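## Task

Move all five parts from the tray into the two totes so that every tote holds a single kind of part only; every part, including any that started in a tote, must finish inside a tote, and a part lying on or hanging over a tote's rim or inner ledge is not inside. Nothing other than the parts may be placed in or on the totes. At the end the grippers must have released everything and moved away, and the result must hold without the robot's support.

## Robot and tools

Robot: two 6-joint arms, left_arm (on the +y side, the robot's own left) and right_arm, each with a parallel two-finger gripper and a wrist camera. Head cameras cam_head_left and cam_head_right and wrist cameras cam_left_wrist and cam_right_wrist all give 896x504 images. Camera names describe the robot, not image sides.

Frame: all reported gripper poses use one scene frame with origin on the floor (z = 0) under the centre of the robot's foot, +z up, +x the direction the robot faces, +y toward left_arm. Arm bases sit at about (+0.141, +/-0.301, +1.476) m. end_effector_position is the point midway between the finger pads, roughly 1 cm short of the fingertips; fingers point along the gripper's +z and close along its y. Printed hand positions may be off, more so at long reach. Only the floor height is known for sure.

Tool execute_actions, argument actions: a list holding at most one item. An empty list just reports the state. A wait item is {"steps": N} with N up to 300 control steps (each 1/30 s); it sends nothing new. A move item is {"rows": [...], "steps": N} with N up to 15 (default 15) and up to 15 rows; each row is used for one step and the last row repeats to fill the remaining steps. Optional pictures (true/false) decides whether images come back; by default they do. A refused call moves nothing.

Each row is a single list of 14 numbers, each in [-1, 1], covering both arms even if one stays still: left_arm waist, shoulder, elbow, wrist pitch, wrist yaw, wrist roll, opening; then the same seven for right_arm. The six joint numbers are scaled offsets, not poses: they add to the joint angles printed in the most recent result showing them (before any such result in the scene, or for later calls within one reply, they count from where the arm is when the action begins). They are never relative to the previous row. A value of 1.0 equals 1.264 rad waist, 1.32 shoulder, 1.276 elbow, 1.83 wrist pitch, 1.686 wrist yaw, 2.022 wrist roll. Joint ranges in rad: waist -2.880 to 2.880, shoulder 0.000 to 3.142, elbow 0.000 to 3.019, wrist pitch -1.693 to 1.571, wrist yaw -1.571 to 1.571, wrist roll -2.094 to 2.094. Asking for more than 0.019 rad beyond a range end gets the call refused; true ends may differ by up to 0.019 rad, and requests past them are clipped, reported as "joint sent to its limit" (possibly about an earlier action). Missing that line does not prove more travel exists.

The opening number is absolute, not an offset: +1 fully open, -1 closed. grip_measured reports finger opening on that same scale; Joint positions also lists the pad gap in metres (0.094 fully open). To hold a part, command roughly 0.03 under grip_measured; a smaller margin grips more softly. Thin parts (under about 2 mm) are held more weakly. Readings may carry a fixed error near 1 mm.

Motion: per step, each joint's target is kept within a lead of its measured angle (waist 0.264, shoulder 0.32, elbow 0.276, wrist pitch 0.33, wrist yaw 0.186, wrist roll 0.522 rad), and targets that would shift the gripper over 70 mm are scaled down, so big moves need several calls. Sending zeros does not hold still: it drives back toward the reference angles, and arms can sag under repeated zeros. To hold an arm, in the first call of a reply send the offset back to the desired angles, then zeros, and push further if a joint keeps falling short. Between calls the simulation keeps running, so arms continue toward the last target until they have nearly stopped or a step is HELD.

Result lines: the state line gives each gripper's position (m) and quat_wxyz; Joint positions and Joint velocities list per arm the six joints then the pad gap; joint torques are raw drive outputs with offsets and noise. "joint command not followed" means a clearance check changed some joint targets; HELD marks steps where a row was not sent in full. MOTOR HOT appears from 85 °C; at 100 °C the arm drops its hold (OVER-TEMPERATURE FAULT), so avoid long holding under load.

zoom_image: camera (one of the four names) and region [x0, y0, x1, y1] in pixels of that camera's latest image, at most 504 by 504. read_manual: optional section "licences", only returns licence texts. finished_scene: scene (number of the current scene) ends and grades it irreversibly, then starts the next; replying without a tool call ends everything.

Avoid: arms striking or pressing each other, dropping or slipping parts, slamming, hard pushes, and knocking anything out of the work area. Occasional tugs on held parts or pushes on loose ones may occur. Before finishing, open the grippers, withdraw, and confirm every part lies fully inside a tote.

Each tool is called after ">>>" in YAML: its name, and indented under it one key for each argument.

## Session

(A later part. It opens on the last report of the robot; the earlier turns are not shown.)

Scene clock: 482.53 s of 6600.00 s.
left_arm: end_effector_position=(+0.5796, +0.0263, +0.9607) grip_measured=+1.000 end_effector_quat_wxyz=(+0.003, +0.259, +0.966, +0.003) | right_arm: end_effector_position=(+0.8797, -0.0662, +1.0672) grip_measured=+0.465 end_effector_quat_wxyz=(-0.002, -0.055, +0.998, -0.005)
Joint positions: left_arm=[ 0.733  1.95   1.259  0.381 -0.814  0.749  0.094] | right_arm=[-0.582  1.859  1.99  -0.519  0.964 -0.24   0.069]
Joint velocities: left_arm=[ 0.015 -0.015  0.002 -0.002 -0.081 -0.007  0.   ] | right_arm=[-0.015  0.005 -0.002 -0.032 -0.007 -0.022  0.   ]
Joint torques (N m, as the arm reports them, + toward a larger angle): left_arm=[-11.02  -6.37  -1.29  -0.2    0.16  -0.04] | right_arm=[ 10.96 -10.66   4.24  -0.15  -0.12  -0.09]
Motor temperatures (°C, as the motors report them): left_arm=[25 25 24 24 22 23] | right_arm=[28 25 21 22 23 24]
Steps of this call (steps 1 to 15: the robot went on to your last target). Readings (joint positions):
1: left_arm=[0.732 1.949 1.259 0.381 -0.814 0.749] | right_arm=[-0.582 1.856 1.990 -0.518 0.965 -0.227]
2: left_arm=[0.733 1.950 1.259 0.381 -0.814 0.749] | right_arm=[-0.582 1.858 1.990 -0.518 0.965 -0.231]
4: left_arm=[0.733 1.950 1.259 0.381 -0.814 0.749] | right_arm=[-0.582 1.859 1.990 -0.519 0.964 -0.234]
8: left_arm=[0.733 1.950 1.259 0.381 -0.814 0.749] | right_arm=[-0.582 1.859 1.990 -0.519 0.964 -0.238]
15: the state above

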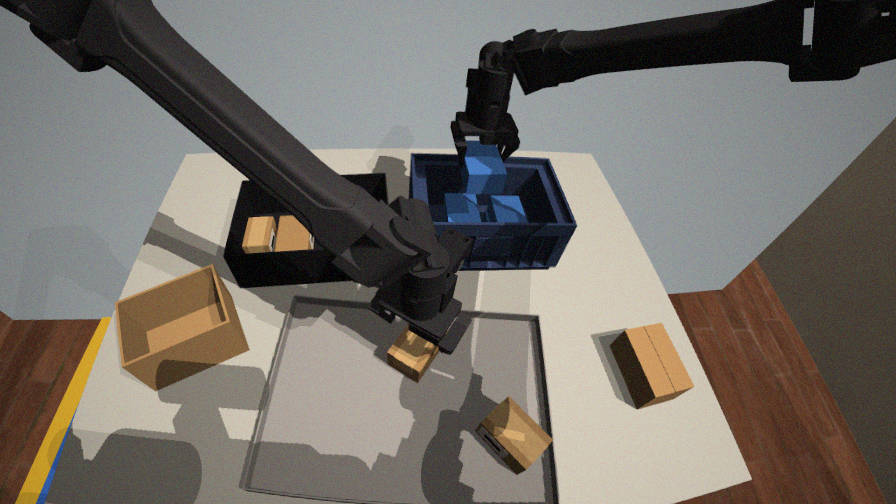

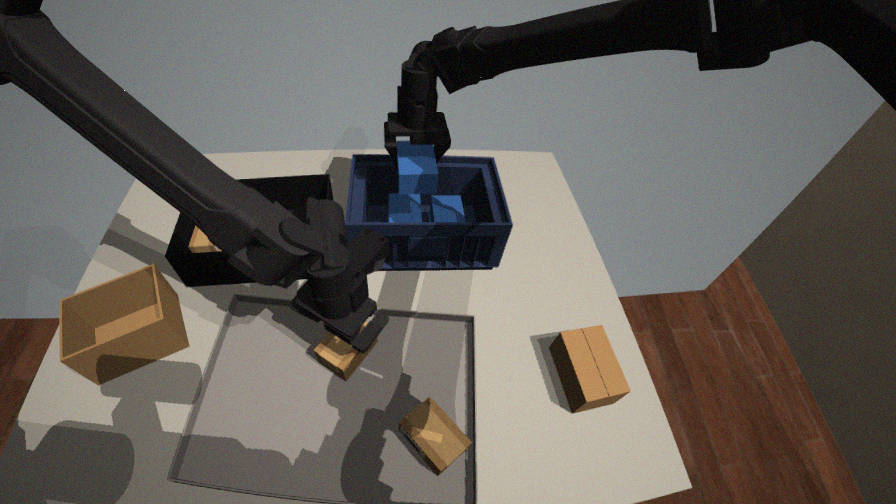

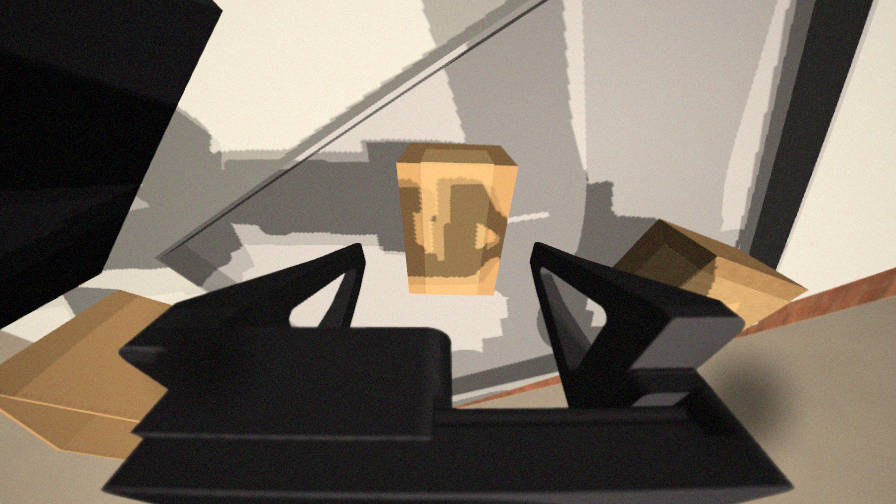

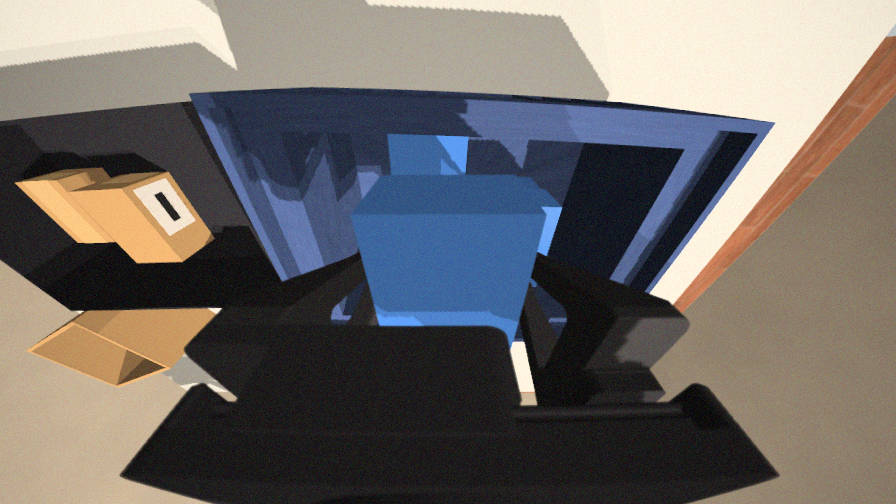

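>>> execute_actions:
  actions:
    - {"rows":[[0.014,0.006,0.009,-0.002,0.003,0.002,1.0,-0.008,0.007,0.014,0.002,-0.003,-0.002,0.43],[0.021,0.013,0.018,-0.003,0.006,0.005,1.0,-0.014,0.015,0.025,0.004,-0.007,-0.004,0.43],[0.026,0.02,0.028,-0.005,0.01,0.007,1.0,-0.019,0.024,0.035,0.007,-0.011,-0.006,0.43],[0.031,0.028,0.038,-0.006,0.013,0.01,1.0,-0.024,0.033,0.045,0.009,-0.015,-0.008,0.43],[0.035,0.035,0.048,-0.008,0.017,0.012,1.0,-0.029,0.042,0.055,0.011,-0.019,-0.01,0.43],[0.039,0.043,0.058,-0.01,0.02,0.014,1.0,-0.034,0.051,0.065,0.013,-0.023,-0.012,0.43],[0.043,0.05,0.068,-0.011,0.024,0.017,1.0,-0.039,0.06,0.075,0.015,-0.027,-0.014,0.43],[0.047,0.058,0.078,-0.013,0.027,0.019,1.0,-0.044,0.069,0.086,0.018,-0.031,-0.016,0.43],[0.051,0.065,0.088,-0.014,0.03,0.022,1.0,-0.049,0.078,0.096,0.02,-0.035,-0.018,0.43],[0.054,0.073,0.099,-0.016,0.0336,0.024,1.0,-0.054,0.0867,0.106,0.022,-0.039,-0.02,0.43]],"steps":15}
  pictures: false

>>> execute_actions:
  actions:
    - {"steps":15}
  pictures: true

Scene clock: 497.00 s of 6600.00 s.
left_arm: end_effector_position=(+0.5855, +0.0234, +0.9107) grip_measured=+1.000 end_effector_quat_wxyz=(+0.006, +0.259, +0.966, +0.003) | right_arm: end_effector_position=(+0.8916, -0.0552, +1.0330) grip_measured=+0.465 end_effector_quat_wxyz=(+0.009, -0.044, +0.999, +0.004)
Joint positions: left_arm=[ 0.786  2.04   1.384  0.37  -0.76   0.776  0.094] | right_arm=[-0.616  1.943  2.098 -0.496  0.911 -0.263  0.069]
Joint velocities: left_arm=[ 0.073  0.093  0.007 -0.056 -0.066 -0.022  0.   ] | right_arm=[ 0.005 -0.005  0.012 -0.017  0.007 -0.037  0.   ]
Joint torques (N m, as the arm reports them, + toward a larger angle): left_arm=[-12.25  -6.68  -1.32  -0.93   0.19   0.04] | right_arm=[ 9.62 -9.07  4.69  1.09 -0.51 -0.22]
Motor temperatures (°C, as the motors report them): left_arm=[24 25 24 24 22 23] | right_arm=[28 25 22 22 23 24]
Steps of this call (steps 1 to 15: the robot went on to your last target; steps 16 to 90: nothing new was sent; then 10.97 s passed at rest; steps 91 to 105: all 15 steps of this action). Readings (joint positions):
91: left_arm=[0.733 1.950 1.259 0.381 -0.813 0.749] | right_arm=[-0.582 1.859 1.990 -0.519 0.964 -0.241]
92: left_arm=[0.733 1.951 1.262 0.381 -0.810 0.749] | right_arm=[-0.582 1.859 1.991 -0.519 0.962 -0.241]
94: left_arm=[0.735 1.958 1.278 0.381 -0.800 0.750] | right_arm=[-0.584 1.867 2.003 -0.519 0.950 -0.243]
98: left_arm=[0.750 1.991 1.334 0.381 -0.775 0.758] | right_arm=[-0.597 1.906 2.058 -0.506 0.923 -0.252]
105: the state above

Scene clock: 497.50 s of 6600.00 s.
left_arm: end_effector_position=(+0.5816, +0.0230, +0.9089) grip_measured=+1.000 end_effector_quat_wxyz=(+0.004, +0.264, +0.965, +0.002) | right_arm: end_effector_position=(+0.8916, -0.0552, +1.0330) grip_measured=+0.465 end_effector_quat_wxyz=(+0.009, -0.045, +0.999, +0.004)
Joint positions: left_arm=[ 0.789  2.045  1.384  0.369 -0.759  0.782  0.094] | right_arm=[-0.616  1.943  2.098 -0.496  0.911 -0.265  0.069]
Joint velocities: left_arm=[ 0.005 -0.005 -0.002  0.017 -0.007  0.037  0.   ] | right_arm=[-0.005 -0.005 -0.022  0.007 -0.022 -0.007  0.001]
Joint torques (N m, as the arm reports them, + toward a larger angle): left_arm=[-12.    -6.53  -1.43  -0.88   0.17   0.04] | right_arm=[ 9.71 -9.02  4.65  1.1  -0.48 -0.22]
Motor temperatures (°C, as the motors report them): left_arm=[24 25 24 24 22 23] | right_arm=[28 25 22 22 23 24]
Steps of this call (steps 1 to 15: the robot went on to your last target). Readings (joint positions):
1: left_arm=[0.788 2.043 1.384 0.369 -0.760 0.777] | right_arm=[-0.616 1.943 2.098 -0.496 0.911 -0.264]
2: left_arm=[0.789 2.044 1.384 0.369 -0.760 0.778] | right_arm=[-0.616 1.943 2.098 -0.496 0.911 -0.264]
4: left_arm=[0.789 2.045 1.384 0.369 -0.759 0.780] | right_arm=[-0.616 1.943 2.098 -0.496 0.911 -0.265]
8: left_arm=[0.789 2.045 1.384 0.369 -0.759 0.781] | right_arm=[-0.616 1.943 2.098 -0.496 0.911 -0.265]
15: the state above
All arms were judged still, so your last target was given up. Only a new action makes them travel on or press farther. Fingers that are still opening or closing keep moving.

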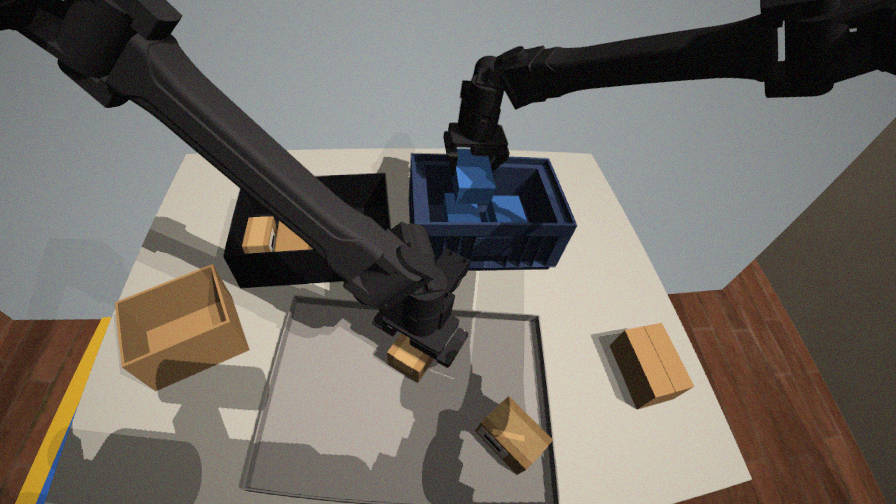

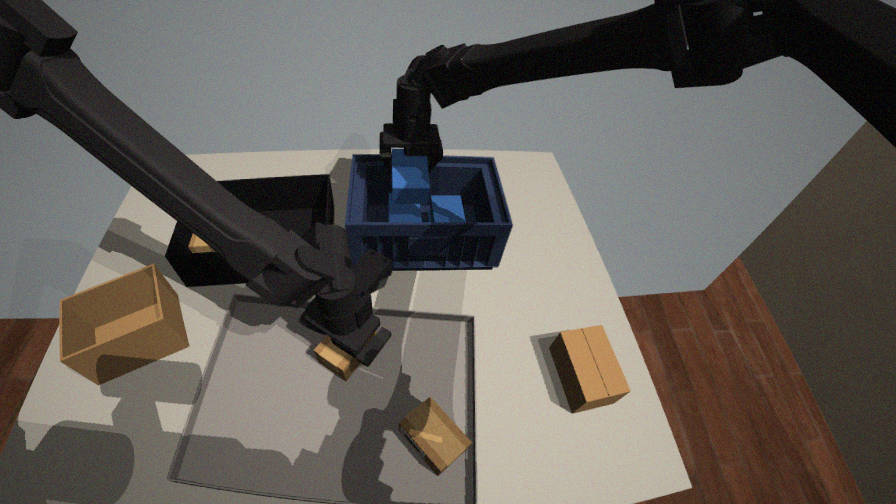

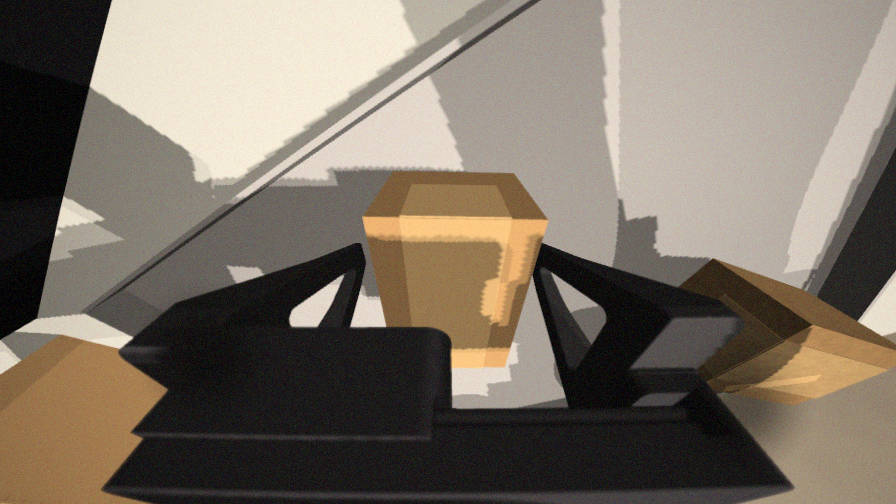

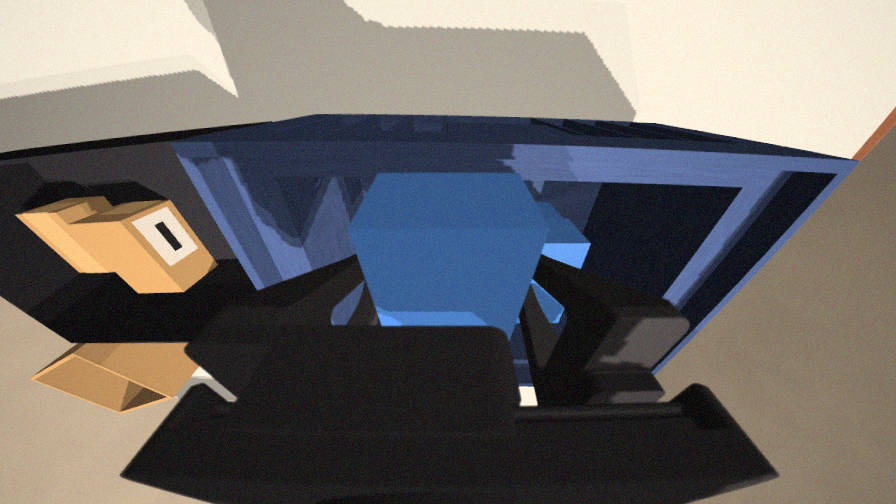

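>>> execute_actions:
  actions:
    - {"rows":[[0,0,0,0,0,0,0.85,0.008,-0.012,-0.008,0.002,0.002,0,0.43],[0,0,0,0,0,0,0.75,0.012,-0.02,-0.016,0.004,0.004,0,0.43],[0,0,0,0,0,0,0.65,0.015,-0.026,-0.024,0.005,0.006,0,0.43],[0,0,0,0,0,0,0.56,0.018,-0.03,-0.032,0.007,0.008,0,0.43],[0,0,0,0,0,0,0.48,0.02,-0.034,-0.04,0.008,0.009,0,0.43],[0,0,0,0,0,0,0.42,0.021,-0.037,-0.048,0.009,0.011,0,0.43],[0,0,0,0,0,0,0.38,0.022,-0.039,-0.055,0.01,0.012,0,0.43],[0,0,0,0,0,0,0.35,0.023,-0.041,-0.062,0.011,0.013,0,0.43],[0,0,0,0,0,0,0.33,0.024,-0.042,-0.068,0.012,0.015,0,0.43],[0,0,0,0,0,0,0.305,0.024,-0.042,-0.071,0.012,0.015,0,0.43]],"steps":15}
  pictures: false

>>> execute_actions:
  actions:
    - {"steps":15}
  pictures: true

Scene clock: 504.10 s of 6600.00 s.
left_arm: end_effector_position=(+0.5816, +0.0229, +0.9089) grip_measured=+0.308 end_effector_quat_wxyz=(+0.004, +0.264, +0.965, +0.002) | right_arm: end_effector_position=(+0.8634, -0.0531, +1.0332) grip_measured=+0.465 end_effector_quat_wxyz=(-0.008, -0.066, +0.998, -0.002)
Joint positions: left_arm=[ 0.789  2.045  1.384  0.369 -0.759  0.782  0.061] | right_arm=[-0.615  1.916  2.01  -0.489  0.931 -0.265  0.069]
Joint velocities: left_arm=[-0.015 -0.015  0.017 -0.007  0.022 -0.007 -0.   ] | right_arm=[ 0.005 -0.005  0.002  0.007  0.037 -0.081 -0.001]
Joint torques (N m, as the arm reports them, + toward a larger angle): left_arm=[-12.89  -6.63  -1.54  -0.18   0.07  -0.15] | right_arm=[ 13.49 -13.88   2.3    0.93   0.26  -0.09]
Motor temperatures (°C, as the motors report them): left_arm=[24 25 24 24 22 23] | right_arm=[28 25 22 22 23 24]
Steps of this call (steps 1 to 90: nothing new was sent; then 3.10 s passed at rest; steps 91 to 105: all 15 steps of this action). Readings (joint positions):
91: left_arm=[0.789 2.045 1.384 0.369 -0.759 0.782] | right_arm=[-0.615 1.942 2.097 -0.496 0.912 -0.265]
92: left_arm=[0.789 2.045 1.384 0.369 -0.759 0.782] | right_arm=[-0.615 1.941 2.095 -0.496 0.913 -0.265]
94: left_arm=[0.789 2.045 1.384 0.369 -0.759 0.782] | right_arm=[-0.615 1.935 2.083 -0.494 0.916 -0.265]
98: left_arm=[0.789 2.045 1.384 0.369 -0.759 0.782] | right_arm=[-0.615 1.920 2.043 -0.491 0.926 -0.265]
105: the state above

Scene clock: 504.60 s of 6600.00 s.
left_arm: end_effector_position=(+0.5816, +0.0229, +0.9089) grip_measured=+0.308 end_effector_quat_wxyz=(+0.004, +0.264, +0.965, +0.002) | right_arm: end_effector_position=(+0.8640, -0.0534, +1.0333) grip_measured=+0.465 end_effector_quat_wxyz=(-0.008, -0.065, +0.998, -0.003)
Joint positions: left_arm=[ 0.789  2.045  1.384  0.369 -0.759  0.782  0.061] | right_arm=[-0.615  1.915  2.01  -0.487  0.931 -0.265  0.069]
Joint velocities: left_arm=[ 0.005  0.005 -0.007 -0.002 -0.007  0.007  0.001] | right_arm=[-0.024 -0.015  0.002 -0.007  0.022  0.022 -0.   ]
Joint torques (N m, as the arm reports them, + toward a larger angle): left_arm=[-13.06  -6.71  -1.53  -0.18   0.07  -0.14] | right_arm=[ 13.51 -13.59   2.15   0.83   0.27  -0.09]
Motor temperatures (°C, as the motors report them): left_arm=[24 25 24 24 22 23] | right_arm=[28 25 22 22 23 24]
Steps of this call (steps 1 to 15: the robot went on to your last target). Readings (joint positions):
1: left_arm=[0.789 2.045 1.384 0.369 -0.759 0.782] | right_arm=[-0.615 1.916 2.010 -0.489 0.931 -0.265]
2: left_arm=[0.789 2.045 1.384 0.369 -0.759 0.782] | right_arm=[-0.615 1.916 2.010 -0.488 0.931 -0.265]
4: left_arm=[0.789 2.045 1.384 0.369 -0.759 0.782] | right_arm=[-0.615 1.915 2.010 -0.487 0.931 -0.265]
8: left_arm=[0.789 2.045 1.384 0.369 -0.759 0.782] | right_arm=[-0.615 1.915 2.010 -0.487 0.931 -0.265]
15: the state above
All arms were judged still, so your last target was given up. Only a new action makes them travel on or press farther. Fingers that are still opening or closing keep moving.

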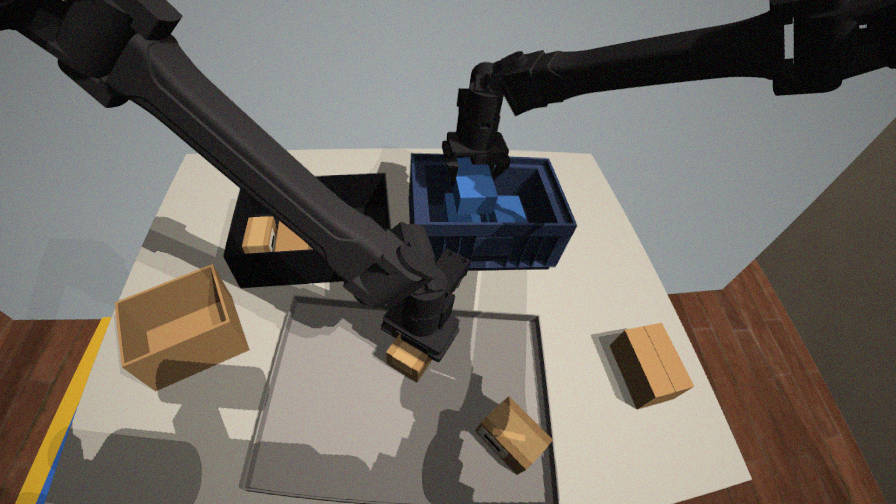

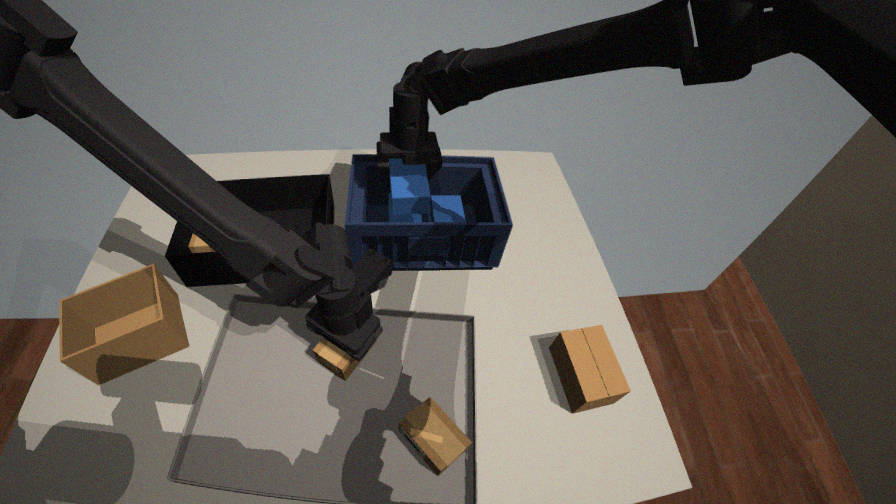

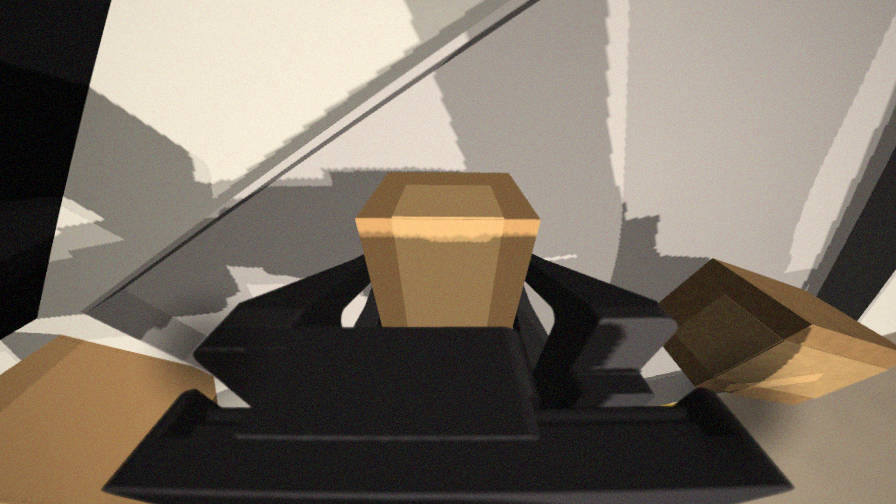

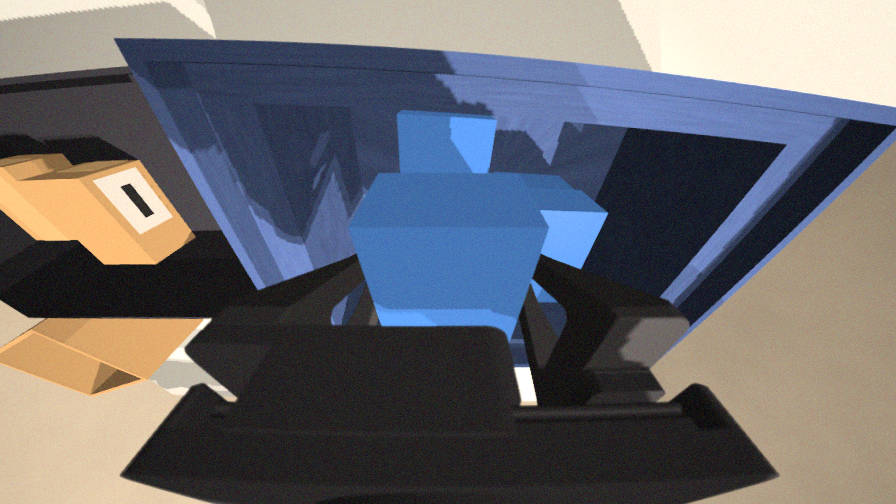

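>>> execute_actions:
  actions:
    - {"rows":[[0,0,0,0,0,0,0.285,-0.008,0.006,0.008,-0.001,-0.002,0,0.43],[0,0,0,0,0,0,0.278,-0.013,0.012,0.016,-0.002,-0.004,0,0.43],[0,0,0,0,0,0,0.278,-0.017,0.018,0.025,-0.003,-0.006,0,0.43],[-0.008,-0.004,-0.005,0,-0.002,0,0.278,-0.02,0.024,0.034,-0.005,-0.008,0,0.43],[-0.018,-0.012,-0.015,-0.001,-0.006,0,0.278,-0.023,0.029,0.043,-0.006,-0.01,0,0.43],[-0.027,-0.022,-0.028,-0.002,-0.011,0,0.278,-0.026,0.034,0.052,-0.007,-0.012,0,0.43],[-0.036,-0.033,-0.041,-0.003,-0.017,0,0.278,-0.028,0.039,0.062,-0.008,-0.014,0,0.43],[-0.045,-0.044,-0.055,-0.004,-0.023,0,0.278,-0.03,0.043,0.072,-0.009,-0.016,0,0.43],[-0.054,-0.055,-0.069,-0.005,-0.028,0,0.278,-0.032,0.047,0.082,-0.01,-0.018,0,0.43],[-0.062,-0.066,-0.083,-0.006,-0.034,0,0.278,-0.034,0.051,0.09,-0.011,-0.019,0,0.43],[-0.07,-0.077,-0.097,-0.007,-0.04,0,0.278,-0.035,0.054,0.098,-0.012,-0.02,0,0.43],[-0.078,-0.088,-0.11,-0.008,-0.045,0,0.278,-0.036,0.056,0.104,-0.013,-0.021,0,0.43],[-0.086,-0.099,-0.124,-0.009,-0.051,0,0.278,-0.037,0.058,0.108,-0.013,-0.022,0,0.43],[-0.093,-0.11,-0.137,-0.01,-0.057,0,0.278,-0.037,0.059,0.11,-0.014,-0.023,0,0.43],[-0.1,-0.12,-0.15,-0.01,-0.062,0,0.278,-0.037,0.06,0.112,-0.014,-0.023,0,0.43]],"steps":15}
  pictures: false

>>> execute_actions:
  actions:
    - {"steps":20}
  pictures: true

Scene clock: 518.40 s of 6600.00 s.
left_arm: end_effector_position=(+0.5698, +0.0347, +0.9666) grip_measured=+0.291 end_effector_quat_wxyz=(-0.013, +0.285, +0.958, +0.016) | right_arm: end_effector_position=(+0.8754, -0.0531, +1.0036) grip_measured=+0.465 end_effector_quat_wxyz=(-0.004, -0.051, +0.999, -0.002)
Joint positions: left_arm=[ 0.73   1.936  1.234  0.367 -0.854  0.782  0.061] | right_arm=[-0.648  1.985  2.119 -0.498  0.898 -0.265  0.069]
Joint velocities: left_arm=[-0.396 -0.474 -0.515 -0.007 -0.183 -0.037 -0.001] | right_arm=[-0.063  0.054  0.076 -0.007 -0.081  0.007 -0.   ]
Joint torques (N m, as the arm reports them, + toward a larger angle): left_arm=[-15.76  -7.95  -2.54  -0.94   0.01  -0.13] | right_arm=[ 11.91 -11.44   4.65  -0.03  -0.2   -0.07]
Motor temperatures (°C, as the motors report them): left_arm=[25 25 24 24 22 23] | right_arm=[28 25 22 22 23 24]
Steps of this call (steps 1 to 90: nothing new was sent; then 10.30 s passed at rest; steps 91 to 105: all 15 steps of this action). Readings (joint positions):
91: left_arm=[0.789 2.045 1.384 0.369 -0.759 0.782] | right_arm=[-0.615 1.915 2.010 -0.487 0.931 -0.265]
92: left_arm=[0.789 2.045 1.384 0.369 -0.759 0.782] | right_arm=[-0.615 1.916 2.010 -0.487 0.931 -0.265]
94: left_arm=[0.789 2.045 1.384 0.369 -0.759 0.782] | right_arm=[-0.616 1.919 2.015 -0.487 0.926 -0.265]
98: left_arm=[0.786 2.034 1.366 0.369 -0.786 0.782] | right_arm=[-0.623 1.946 2.057 -0.488 0.912 -0.265]
105: the state above

Scene clock: 519.07 s of 6600.00 s.
left_arm: end_effector_position=(+0.5894, +0.0195, +1.0027) grip_measured=+0.291 end_effector_quat_wxyz=(+0.010, +0.284, +0.959, +0.001) | right_arm: end_effector_position=(+0.8770, -0.0562, +1.0013) grip_measured=+0.465 end_effector_quat_wxyz=(-0.004, -0.049, +0.999, -0.004)
Joint positions: left_arm=[ 0.671  1.887  1.203  0.366 -0.862  0.782  0.061] | right_arm=[-0.652  1.987  2.127 -0.501  0.897 -0.265  0.069]
Joint velocities: left_arm=[-0.005 -0.015 -0.002 -0.017 -0.095  0.007 -0.001] | right_arm=[-0.015 -0.015 -0.007 -0.017  0.007 -0.022 -0.001]
Joint torques (N m, as the arm reports them, + toward a larger angle): left_arm=[-13.48  -6.32  -2.08  -0.86   0.02  -0.13] | right_arm=[ 11.1  -11.23   4.38  -0.12  -0.16  -0.08]
Motor temperatures (°C, as the motors report them): left_arm=[25 25 24 24 22 23] | right_arm=[28 25 22 22 23 24]
Steps of this call (steps 1 to 20: the robot went on to your last target). Readings (joint positions):
1: left_arm=[0.717 1.921 1.219 0.367 -0.859 0.782] | right_arm=[-0.650 1.987 2.121 -0.499 0.898 -0.265]
2: left_arm=[0.704 1.909 1.209 0.367 -0.861 0.782] | right_arm=[-0.651 1.987 2.122 -0.500 0.898 -0.265]
4: left_arm=[0.683 1.894 1.203 0.366 -0.861 0.782] | right_arm=[-0.652 1.987 2.123 -0.500 0.898 -0.265]
8: left_arm=[0.671 1.887 1.203 0.366 -0.861 0.782] | right_arm=[-0.652 1.987 2.126 -0.501 0.897 -0.265]
20: the state above

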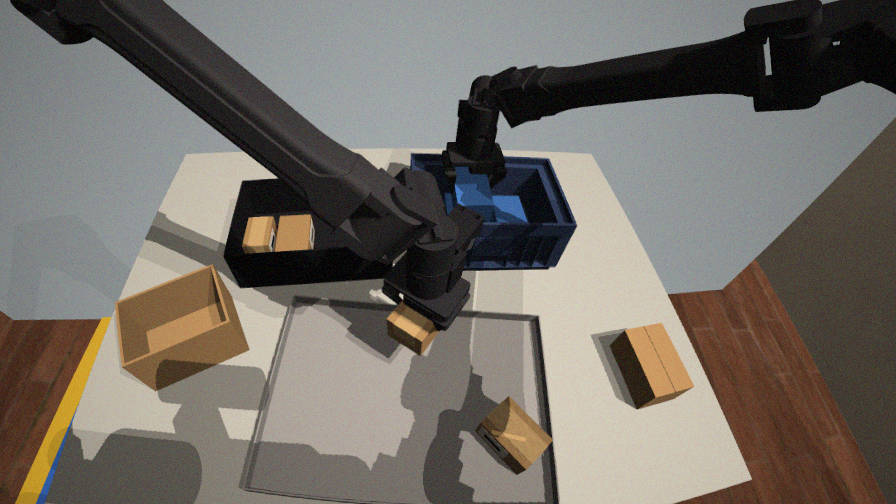

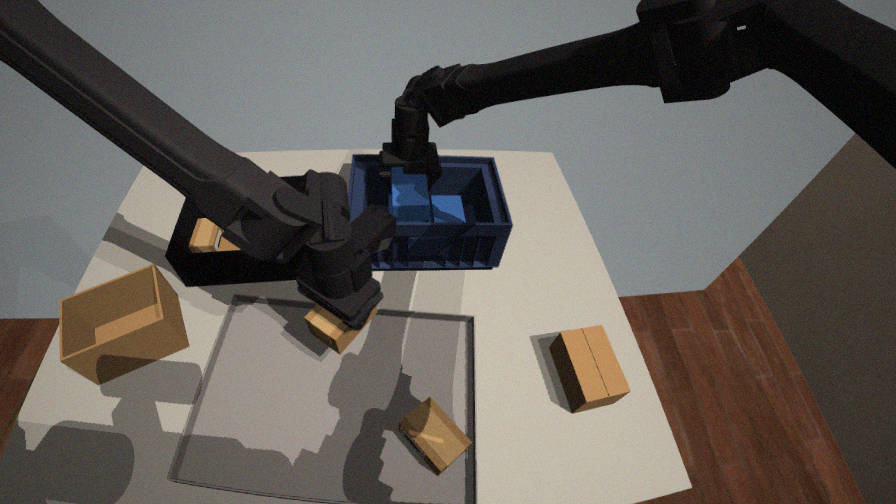

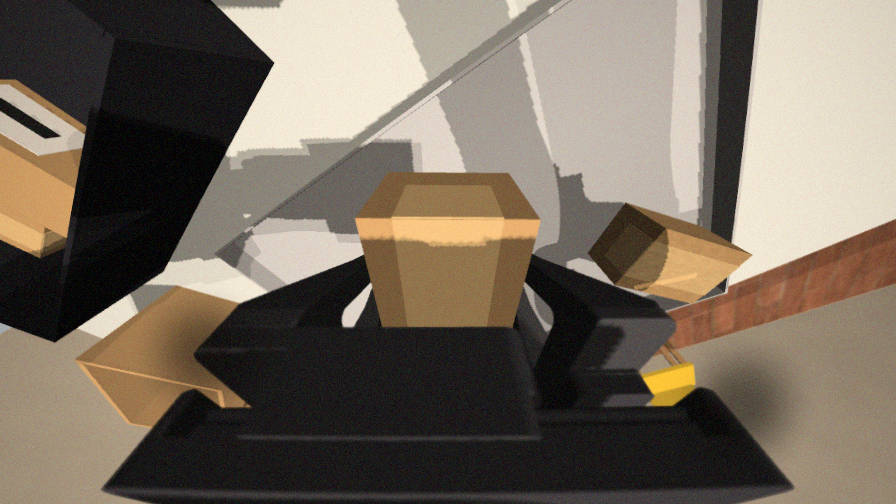

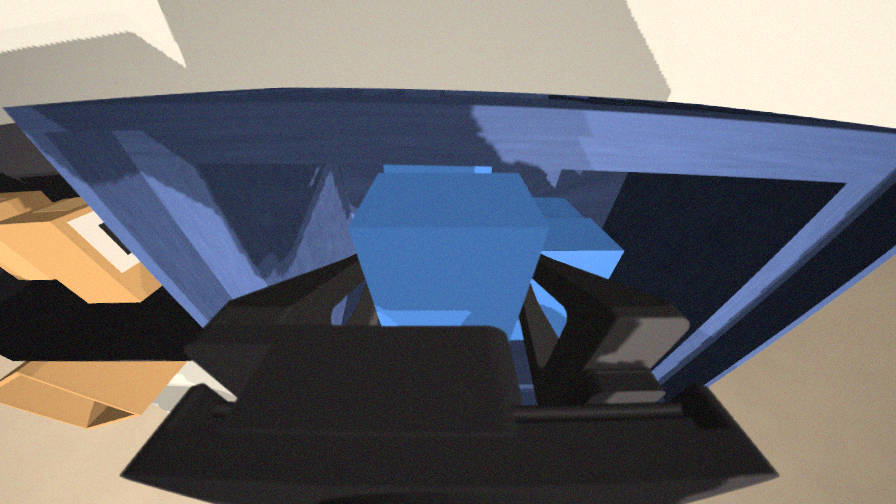

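>>> execute_actions:
  actions:
    - {"rows":[[0.0,-0.03,-0.015,-0.018,0,-0.018,0.27,0,0,0,0,0,0,0.5],[0.0,-0.065,-0.03,-0.036,-0.001,-0.036,0.265,0,0,0,0,0,0,0.56],[0.001,-0.1,-0.045,-0.054,-0.001,-0.055,0.265,0,0,0,0,0,0,0.62],[0.001,-0.135,-0.06,-0.072,-0.002,-0.073,0.265,0,0,0,0,0,0,0.66],[0.001,-0.17,-0.075,-0.09,-0.002,-0.091,0.265,0,0,0,0,0,0,0.68],[0.001,-0.205,-0.09,-0.105,-0.002,-0.11,0.265,0.01,-0.006,-0.006,0,0.002,0,0.68],[0.002,-0.24,-0.105,-0.12,-0.003,-0.128,0.265,0.018,-0.013,-0.014,-0.001,0.005,0,0.68],[0.002,-0.275,-0.12,-0.13,-0.003,-0.146,0.265,0.025,-0.02,-0.022,-0.001,0.008,0,0.68],[0.002,-0.305,-0.135,-0.14,-0.003,-0.165,0.265,0.031,-0.027,-0.03,-0.002,0.011,0,0.68],[0.002,-0.33,-0.15,-0.148,-0.003,-0.183,0.265,0.037,-0.034,-0.038,-0.002,0.014,0,0.68],[0.002,-0.346,-0.162,-0.15,-0.003,-0.2,0.265,0.043,-0.041,-0.047,-0.003,0.018,0,0.68],[0.002,-0.346,-0.162,-0.15,-0.003,-0.22,0.265,0.049,-0.048,-0.055,-0.003,0.021,0,0.68],[0.002,-0.346,-0.162,-0.15,-0.003,-0.238,0.265,0.055,-0.055,-0.064,-0.004,0.024,0,0.68],[0.002,-0.346,-0.162,-0.15,-0.003,-0.238,0.265,0.06,-0.062,-0.072,-0.004,0.027,0,0.68],[0.002,-0.346,-0.162,-0.15,-0.003,-0.238,0.265,0.065,-0.068,-0.08,-0.005,0.03,0,0.68]],"steps":15}
  pictures: false

>>> execute_actions:
  actions:
    - {"steps":25}
  pictures: true

Scene clock: 532.20 s of 6600.00 s.
left_arm: end_effector_position=(+0.6684, +0.1637, +1.1091) grip_measured=+0.283 end_effector_quat_wxyz=(+0.025, +0.086, +0.996, +0.007) | right_arm: end_effector_position=(+0.8560, -0.0562, +1.0112) grip_measured=+0.678 end_effector_quat_wxyz=(-0.019, -0.069, +0.997, -0.016)
Joint positions: left_arm=[ 0.671  1.396  1.013  0.118 -0.868  0.418  0.06 ] | right_arm=[-0.64   1.953  2.046 -0.501  0.939 -0.265  0.079]
Joint velocities: left_arm=[-0.015 -0.64   0.1   -0.002 -0.007 -0.74  -0.001] | right_arm=[ 0.151 -0.21  -0.325  0.007  0.125 -0.007  0.001]
Joint torques (N m, as the arm reports them, + toward a larger angle): left_arm=[-8.64 -2.55 -1.27 -1.17  0.08 -0.25] | right_arm=[ 15.8  -14.76   2.3   -0.08   0.22  -0.08]
Motor temperatures (°C, as the motors report them): left_arm=[25 25 24 24 21 23] | right_arm=[28 25 22 22 23 24]
Steps of this call (steps 1 to 15: the robot went on to your last target; steps 16 to 90: nothing new was sent; then 9.63 s passed at rest; steps 91 to 105: all 15 steps of this action). Readings (joint positions):
91: left_arm=[0.671 1.885 1.203 0.364 -0.862 0.779] | right_arm=[-0.652 1.987 2.127 -0.501 0.897 -0.265]
92: left_arm=[0.671 1.880 1.200 0.353 -0.862 0.770] | right_arm=[-0.652 1.987 2.127 -0.501 0.897 -0.265]
94: left_arm=[0.671 1.845 1.174 0.306 -0.862 0.737] | right_arm=[-0.652 1.987 2.127 -0.501 0.897 -0.265]
98: left_arm=[0.671 1.693 1.086 0.201 -0.863 0.647] | right_arm=[-0.652 1.986 2.121 -0.501 0.902 -0.265]
105: the state above

Scene clock: 533.03 s of 6600.00 s.
left_arm: end_effector_position=(+0.6385, +0.1463, +1.0993) grip_measured=+0.283 end_effector_quat_wxyz=(+0.002, +0.064, +0.998, -0.001) | right_arm: end_effector_position=(+0.8721, -0.0479, +1.0445) grip_measured=+0.678 end_effector_quat_wxyz=(-0.003, -0.066, +0.998, -0.001)
Joint positions: left_arm=[ 0.671  1.44   0.995  0.106 -0.868  0.317  0.06 ] | right_arm=[-0.596  1.918  2.029 -0.501  0.944 -0.265  0.079]
Joint velocities: left_arm=[-0.005  0.005  0.007 -0.007 -0.007  0.022 -0.001] | right_arm=[ 0.005 -0.005 -0.002  0.002 -0.007  0.007  0.001]
Joint torques (N m, as the arm reports them, + toward a larger angle): left_arm=[-8.89 -7.93  0.15 -0.77  0.08 -0.31] | right_arm=[ 13.59 -12.85   2.35   0.04   0.25  -0.07]
Motor temperatures (°C, as the motors report them): left_arm=[25 25 24 24 21 23] | right_arm=[28 25 22 22 23 24]
Steps of this call (steps 1 to 25: the robot went on to your last target). Readings (joint positions):
1: left_arm=[0.671 1.379 1.016 0.118 -0.868 0.397] | right_arm=[-0.634 1.947 2.036 -0.501 0.942 -0.265]
2: left_arm=[0.671 1.370 1.018 0.118 -0.868 0.380] | right_arm=[-0.628 1.942 2.031 -0.501 0.943 -0.265]
4: left_arm=[0.671 1.372 1.018 0.118 -0.868 0.356] | right_arm=[-0.615 1.935 2.029 -0.501 0.943 -0.265]
8: left_arm=[0.671 1.412 1.010 0.113 -0.868 0.332] | right_arm=[-0.597 1.923 2.029 -0.501 0.943 -0.265]
25: the state above

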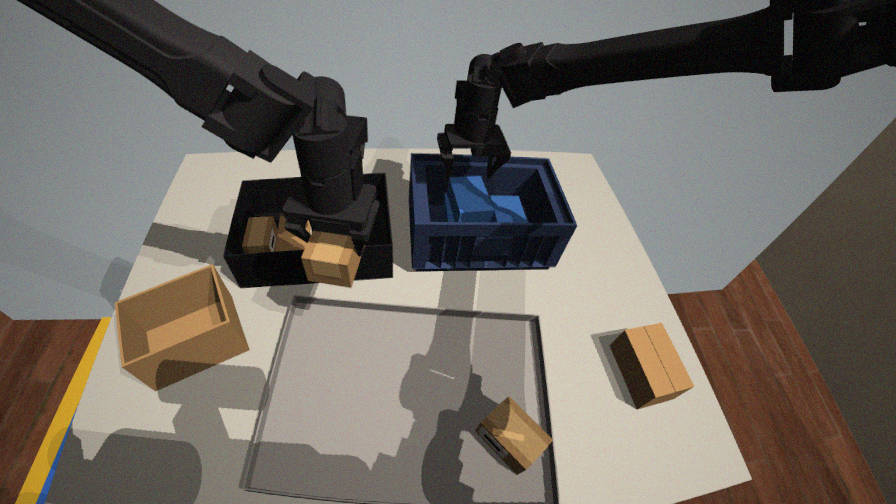

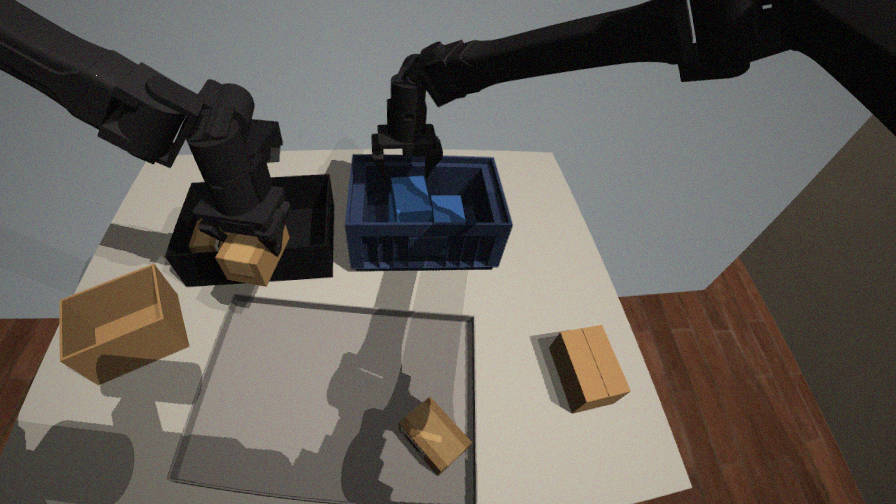

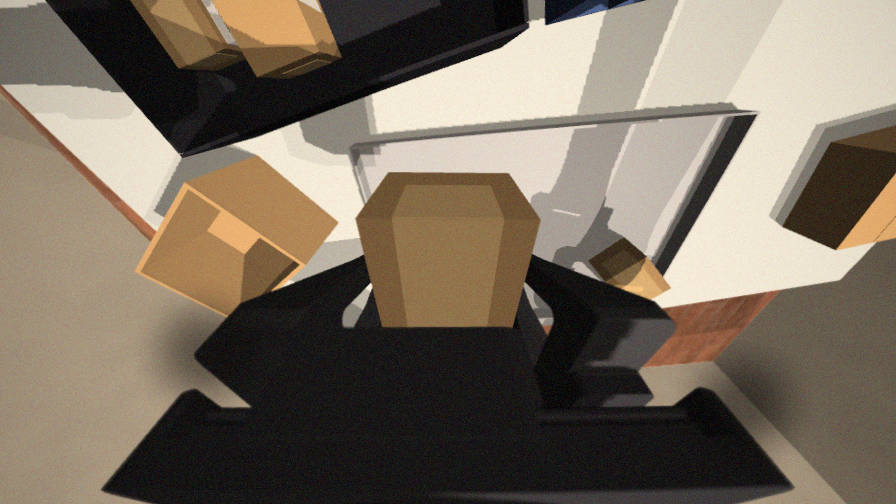

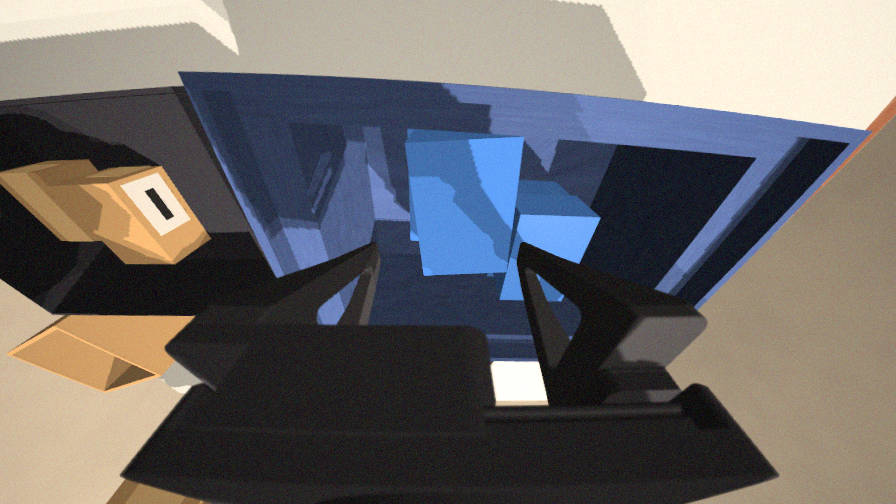

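>>> execute_actions:
  actions: []

Scene clock: 541.77 s of 6600.00 s.
left_arm: end_effector_position=(+0.6385, +0.1463, +1.0993) grip_measured=+0.283 end_effector_quat_wxyz=(+0.002, +0.064, +0.998, -0.001) | right_arm: end_effector_position=(+0.8721, -0.0479, +1.0445) grip_measured=+0.678 end_effector_quat_wxyz=(-0.003, -0.066, +0.998, -0.001)
Joint positions: left_arm=[ 0.671  1.44   0.995  0.106 -0.868  0.316  0.06 ] | right_arm=[-0.596  1.918  2.029 -0.501  0.944 -0.265  0.079]
Joint velocities: left_arm=[-0.005 -0.015 -0.007 -0.002 -0.007 -0.066 -0.   ] | right_arm=[-0.024 -0.005  0.012 -0.002  0.022  0.022 -0.001]
Joint torques (N m, as the arm reports them, + toward a larger angle): left_arm=[-8.96 -7.99  0.17 -0.78  0.08 -0.31] | right_arm=[ 13.56 -12.77   2.12   0.05   0.24  -0.07]
Motor temperatures (°C, as the motors report them): left_arm=[25 25 24 24 21 23] | right_arm=[29 25 22 22 23 24]
Steps of this call (steps 1 to 15: the robot went on to your last target; steps 16 to 90: nothing new was sent; then 5.73 s passed at rest). Readings (joint positions):
1: left_arm=[0.671 1.440 0.995 0.106 -0.868 0.317] | right_arm=[-0.596 1.918 2.029 -0.501 0.944 -0.265]
2: left_arm=[0.671 1.440 0.995 0.106 -0.868 0.317] | right_arm=[-0.596 1.918 2.029 -0.501 0.944 -0.265]
4: left_arm=[0.671 1.440 0.995 0.106 -0.868 0.317] | right_arm=[-0.596 1.918 2.029 -0.501 0.944 -0.265]
8: left_arm=[0.671 1.440 0.995 0.106 -0.868 0.316] | right_arm=[-0.596 1.918 2.029 -0.501 0.944 -0.265]
90: the state above
All arms were judged still, so your last target was given up. Only a new action makes them travel on or press farther. Fingers that are still opening or closing keep moving.

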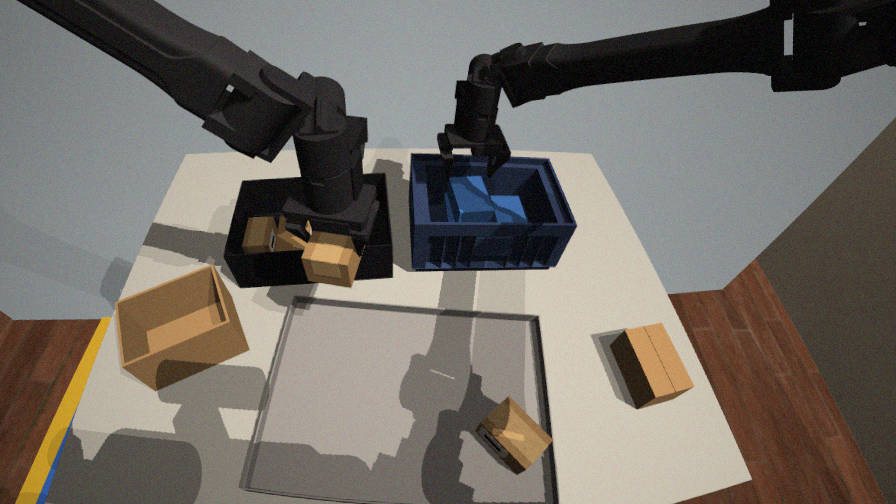

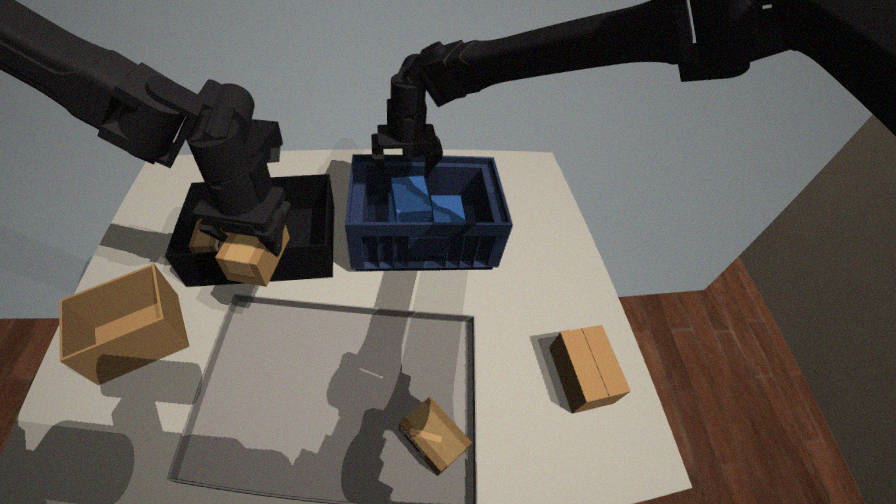

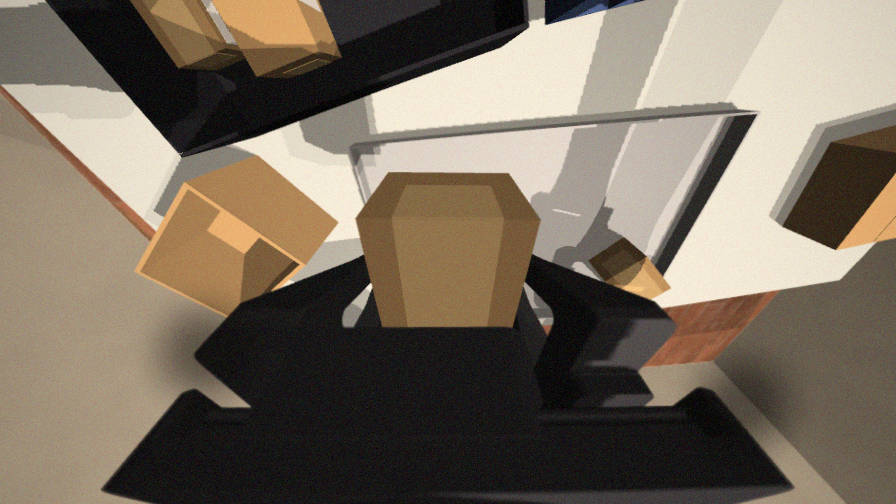

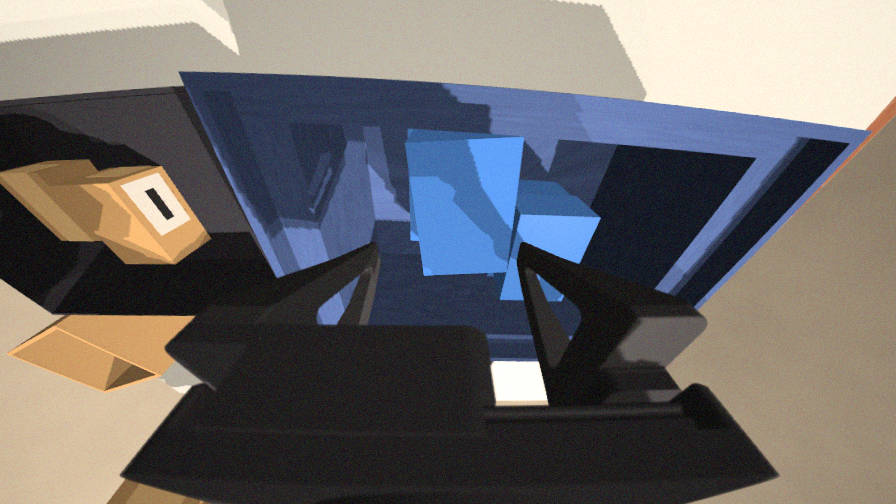

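>>> execute_actions:
  actions:
    - {"rows":[[0,0,0,0,0,0,0.265,0.02,-0.012,-0.012,-0.003,0.005,0,0.68],[0,0,0,0,0,0,0.265,0.03,-0.025,-0.025,-0.006,0.01,0,0.68],[0,0,0,0,0,0,0.265,0.038,-0.038,-0.038,-0.01,0.015,0,0.68],[0,0,0,0,0,0,0.265,0.045,-0.05,-0.05,-0.013,0.02,0,0.75],[0,0,0,0,0,0,0.265,0.051,-0.063,-0.063,-0.017,0.026,0,0.85]],"steps":15}
  pictures: false

Scene clock: 544.77 s of 6600.00 s.
left_arm: end_effector_position=(+0.6385, +0.1463, +1.0993) grip_measured=+0.283 end_effector_quat_wxyz=(+0.002, +0.064, +0.998, -0.001) | right_arm: end_effector_position=(+0.8643, -0.0537, +1.0734) grip_measured=+0.848 end_effector_quat_wxyz=(-0.010, -0.084, +0.996, -0.004)
Joint positions: left_arm=[ 0.671  1.44   0.995  0.106 -0.868  0.316  0.06 ] | right_arm=[-0.564  1.856  1.953 -0.522  0.982 -0.265  0.087]
Joint velocities: left_arm=[-0.005 -0.005 -0.012  0.017 -0.051 -0.007  0.001] | right_arm=[ 0.005 -0.054 -0.002 -0.012 -0.007 -0.037 -0.   ]
Joint torques (N m, as the arm reports them, + toward a larger angle): left_arm=[-9.04 -7.26  0.01 -0.27  0.05 -0.13] | right_arm=[ 13.54 -12.2    1.95  -0.05   0.28  -0.07]
Motor temperatures (°C, as the motors report them): left_arm=[24 25 24 24 21 23] | right_arm=[29 25 22 22 23 24]
Steps of this call (steps 1 to 75: nothing new was sent; steps 76 to 90: all 15 steps of this action). Readings (joint positions):
76: left_arm=[0.671 1.440 0.995 0.106 -0.868 0.316] | right_arm=[-0.596 1.918 2.028 -0.501 0.945 -0.265]
77: left_arm=[0.671 1.440 0.995 0.106 -0.868 0.316] | right_arm=[-0.596 1.916 2.024 -0.501 0.950 -0.265]
79: left_arm=[0.671 1.440 0.995 0.106 -0.868 0.316] | right_arm=[-0.595 1.905 2.000 -0.503 0.965 -0.265]
83: left_arm=[0.671 1.440 0.995 0.106 -0.868 0.316] | right_arm=[-0.584 1.876 1.953 -0.521 0.982 -0.265]
90: the state above


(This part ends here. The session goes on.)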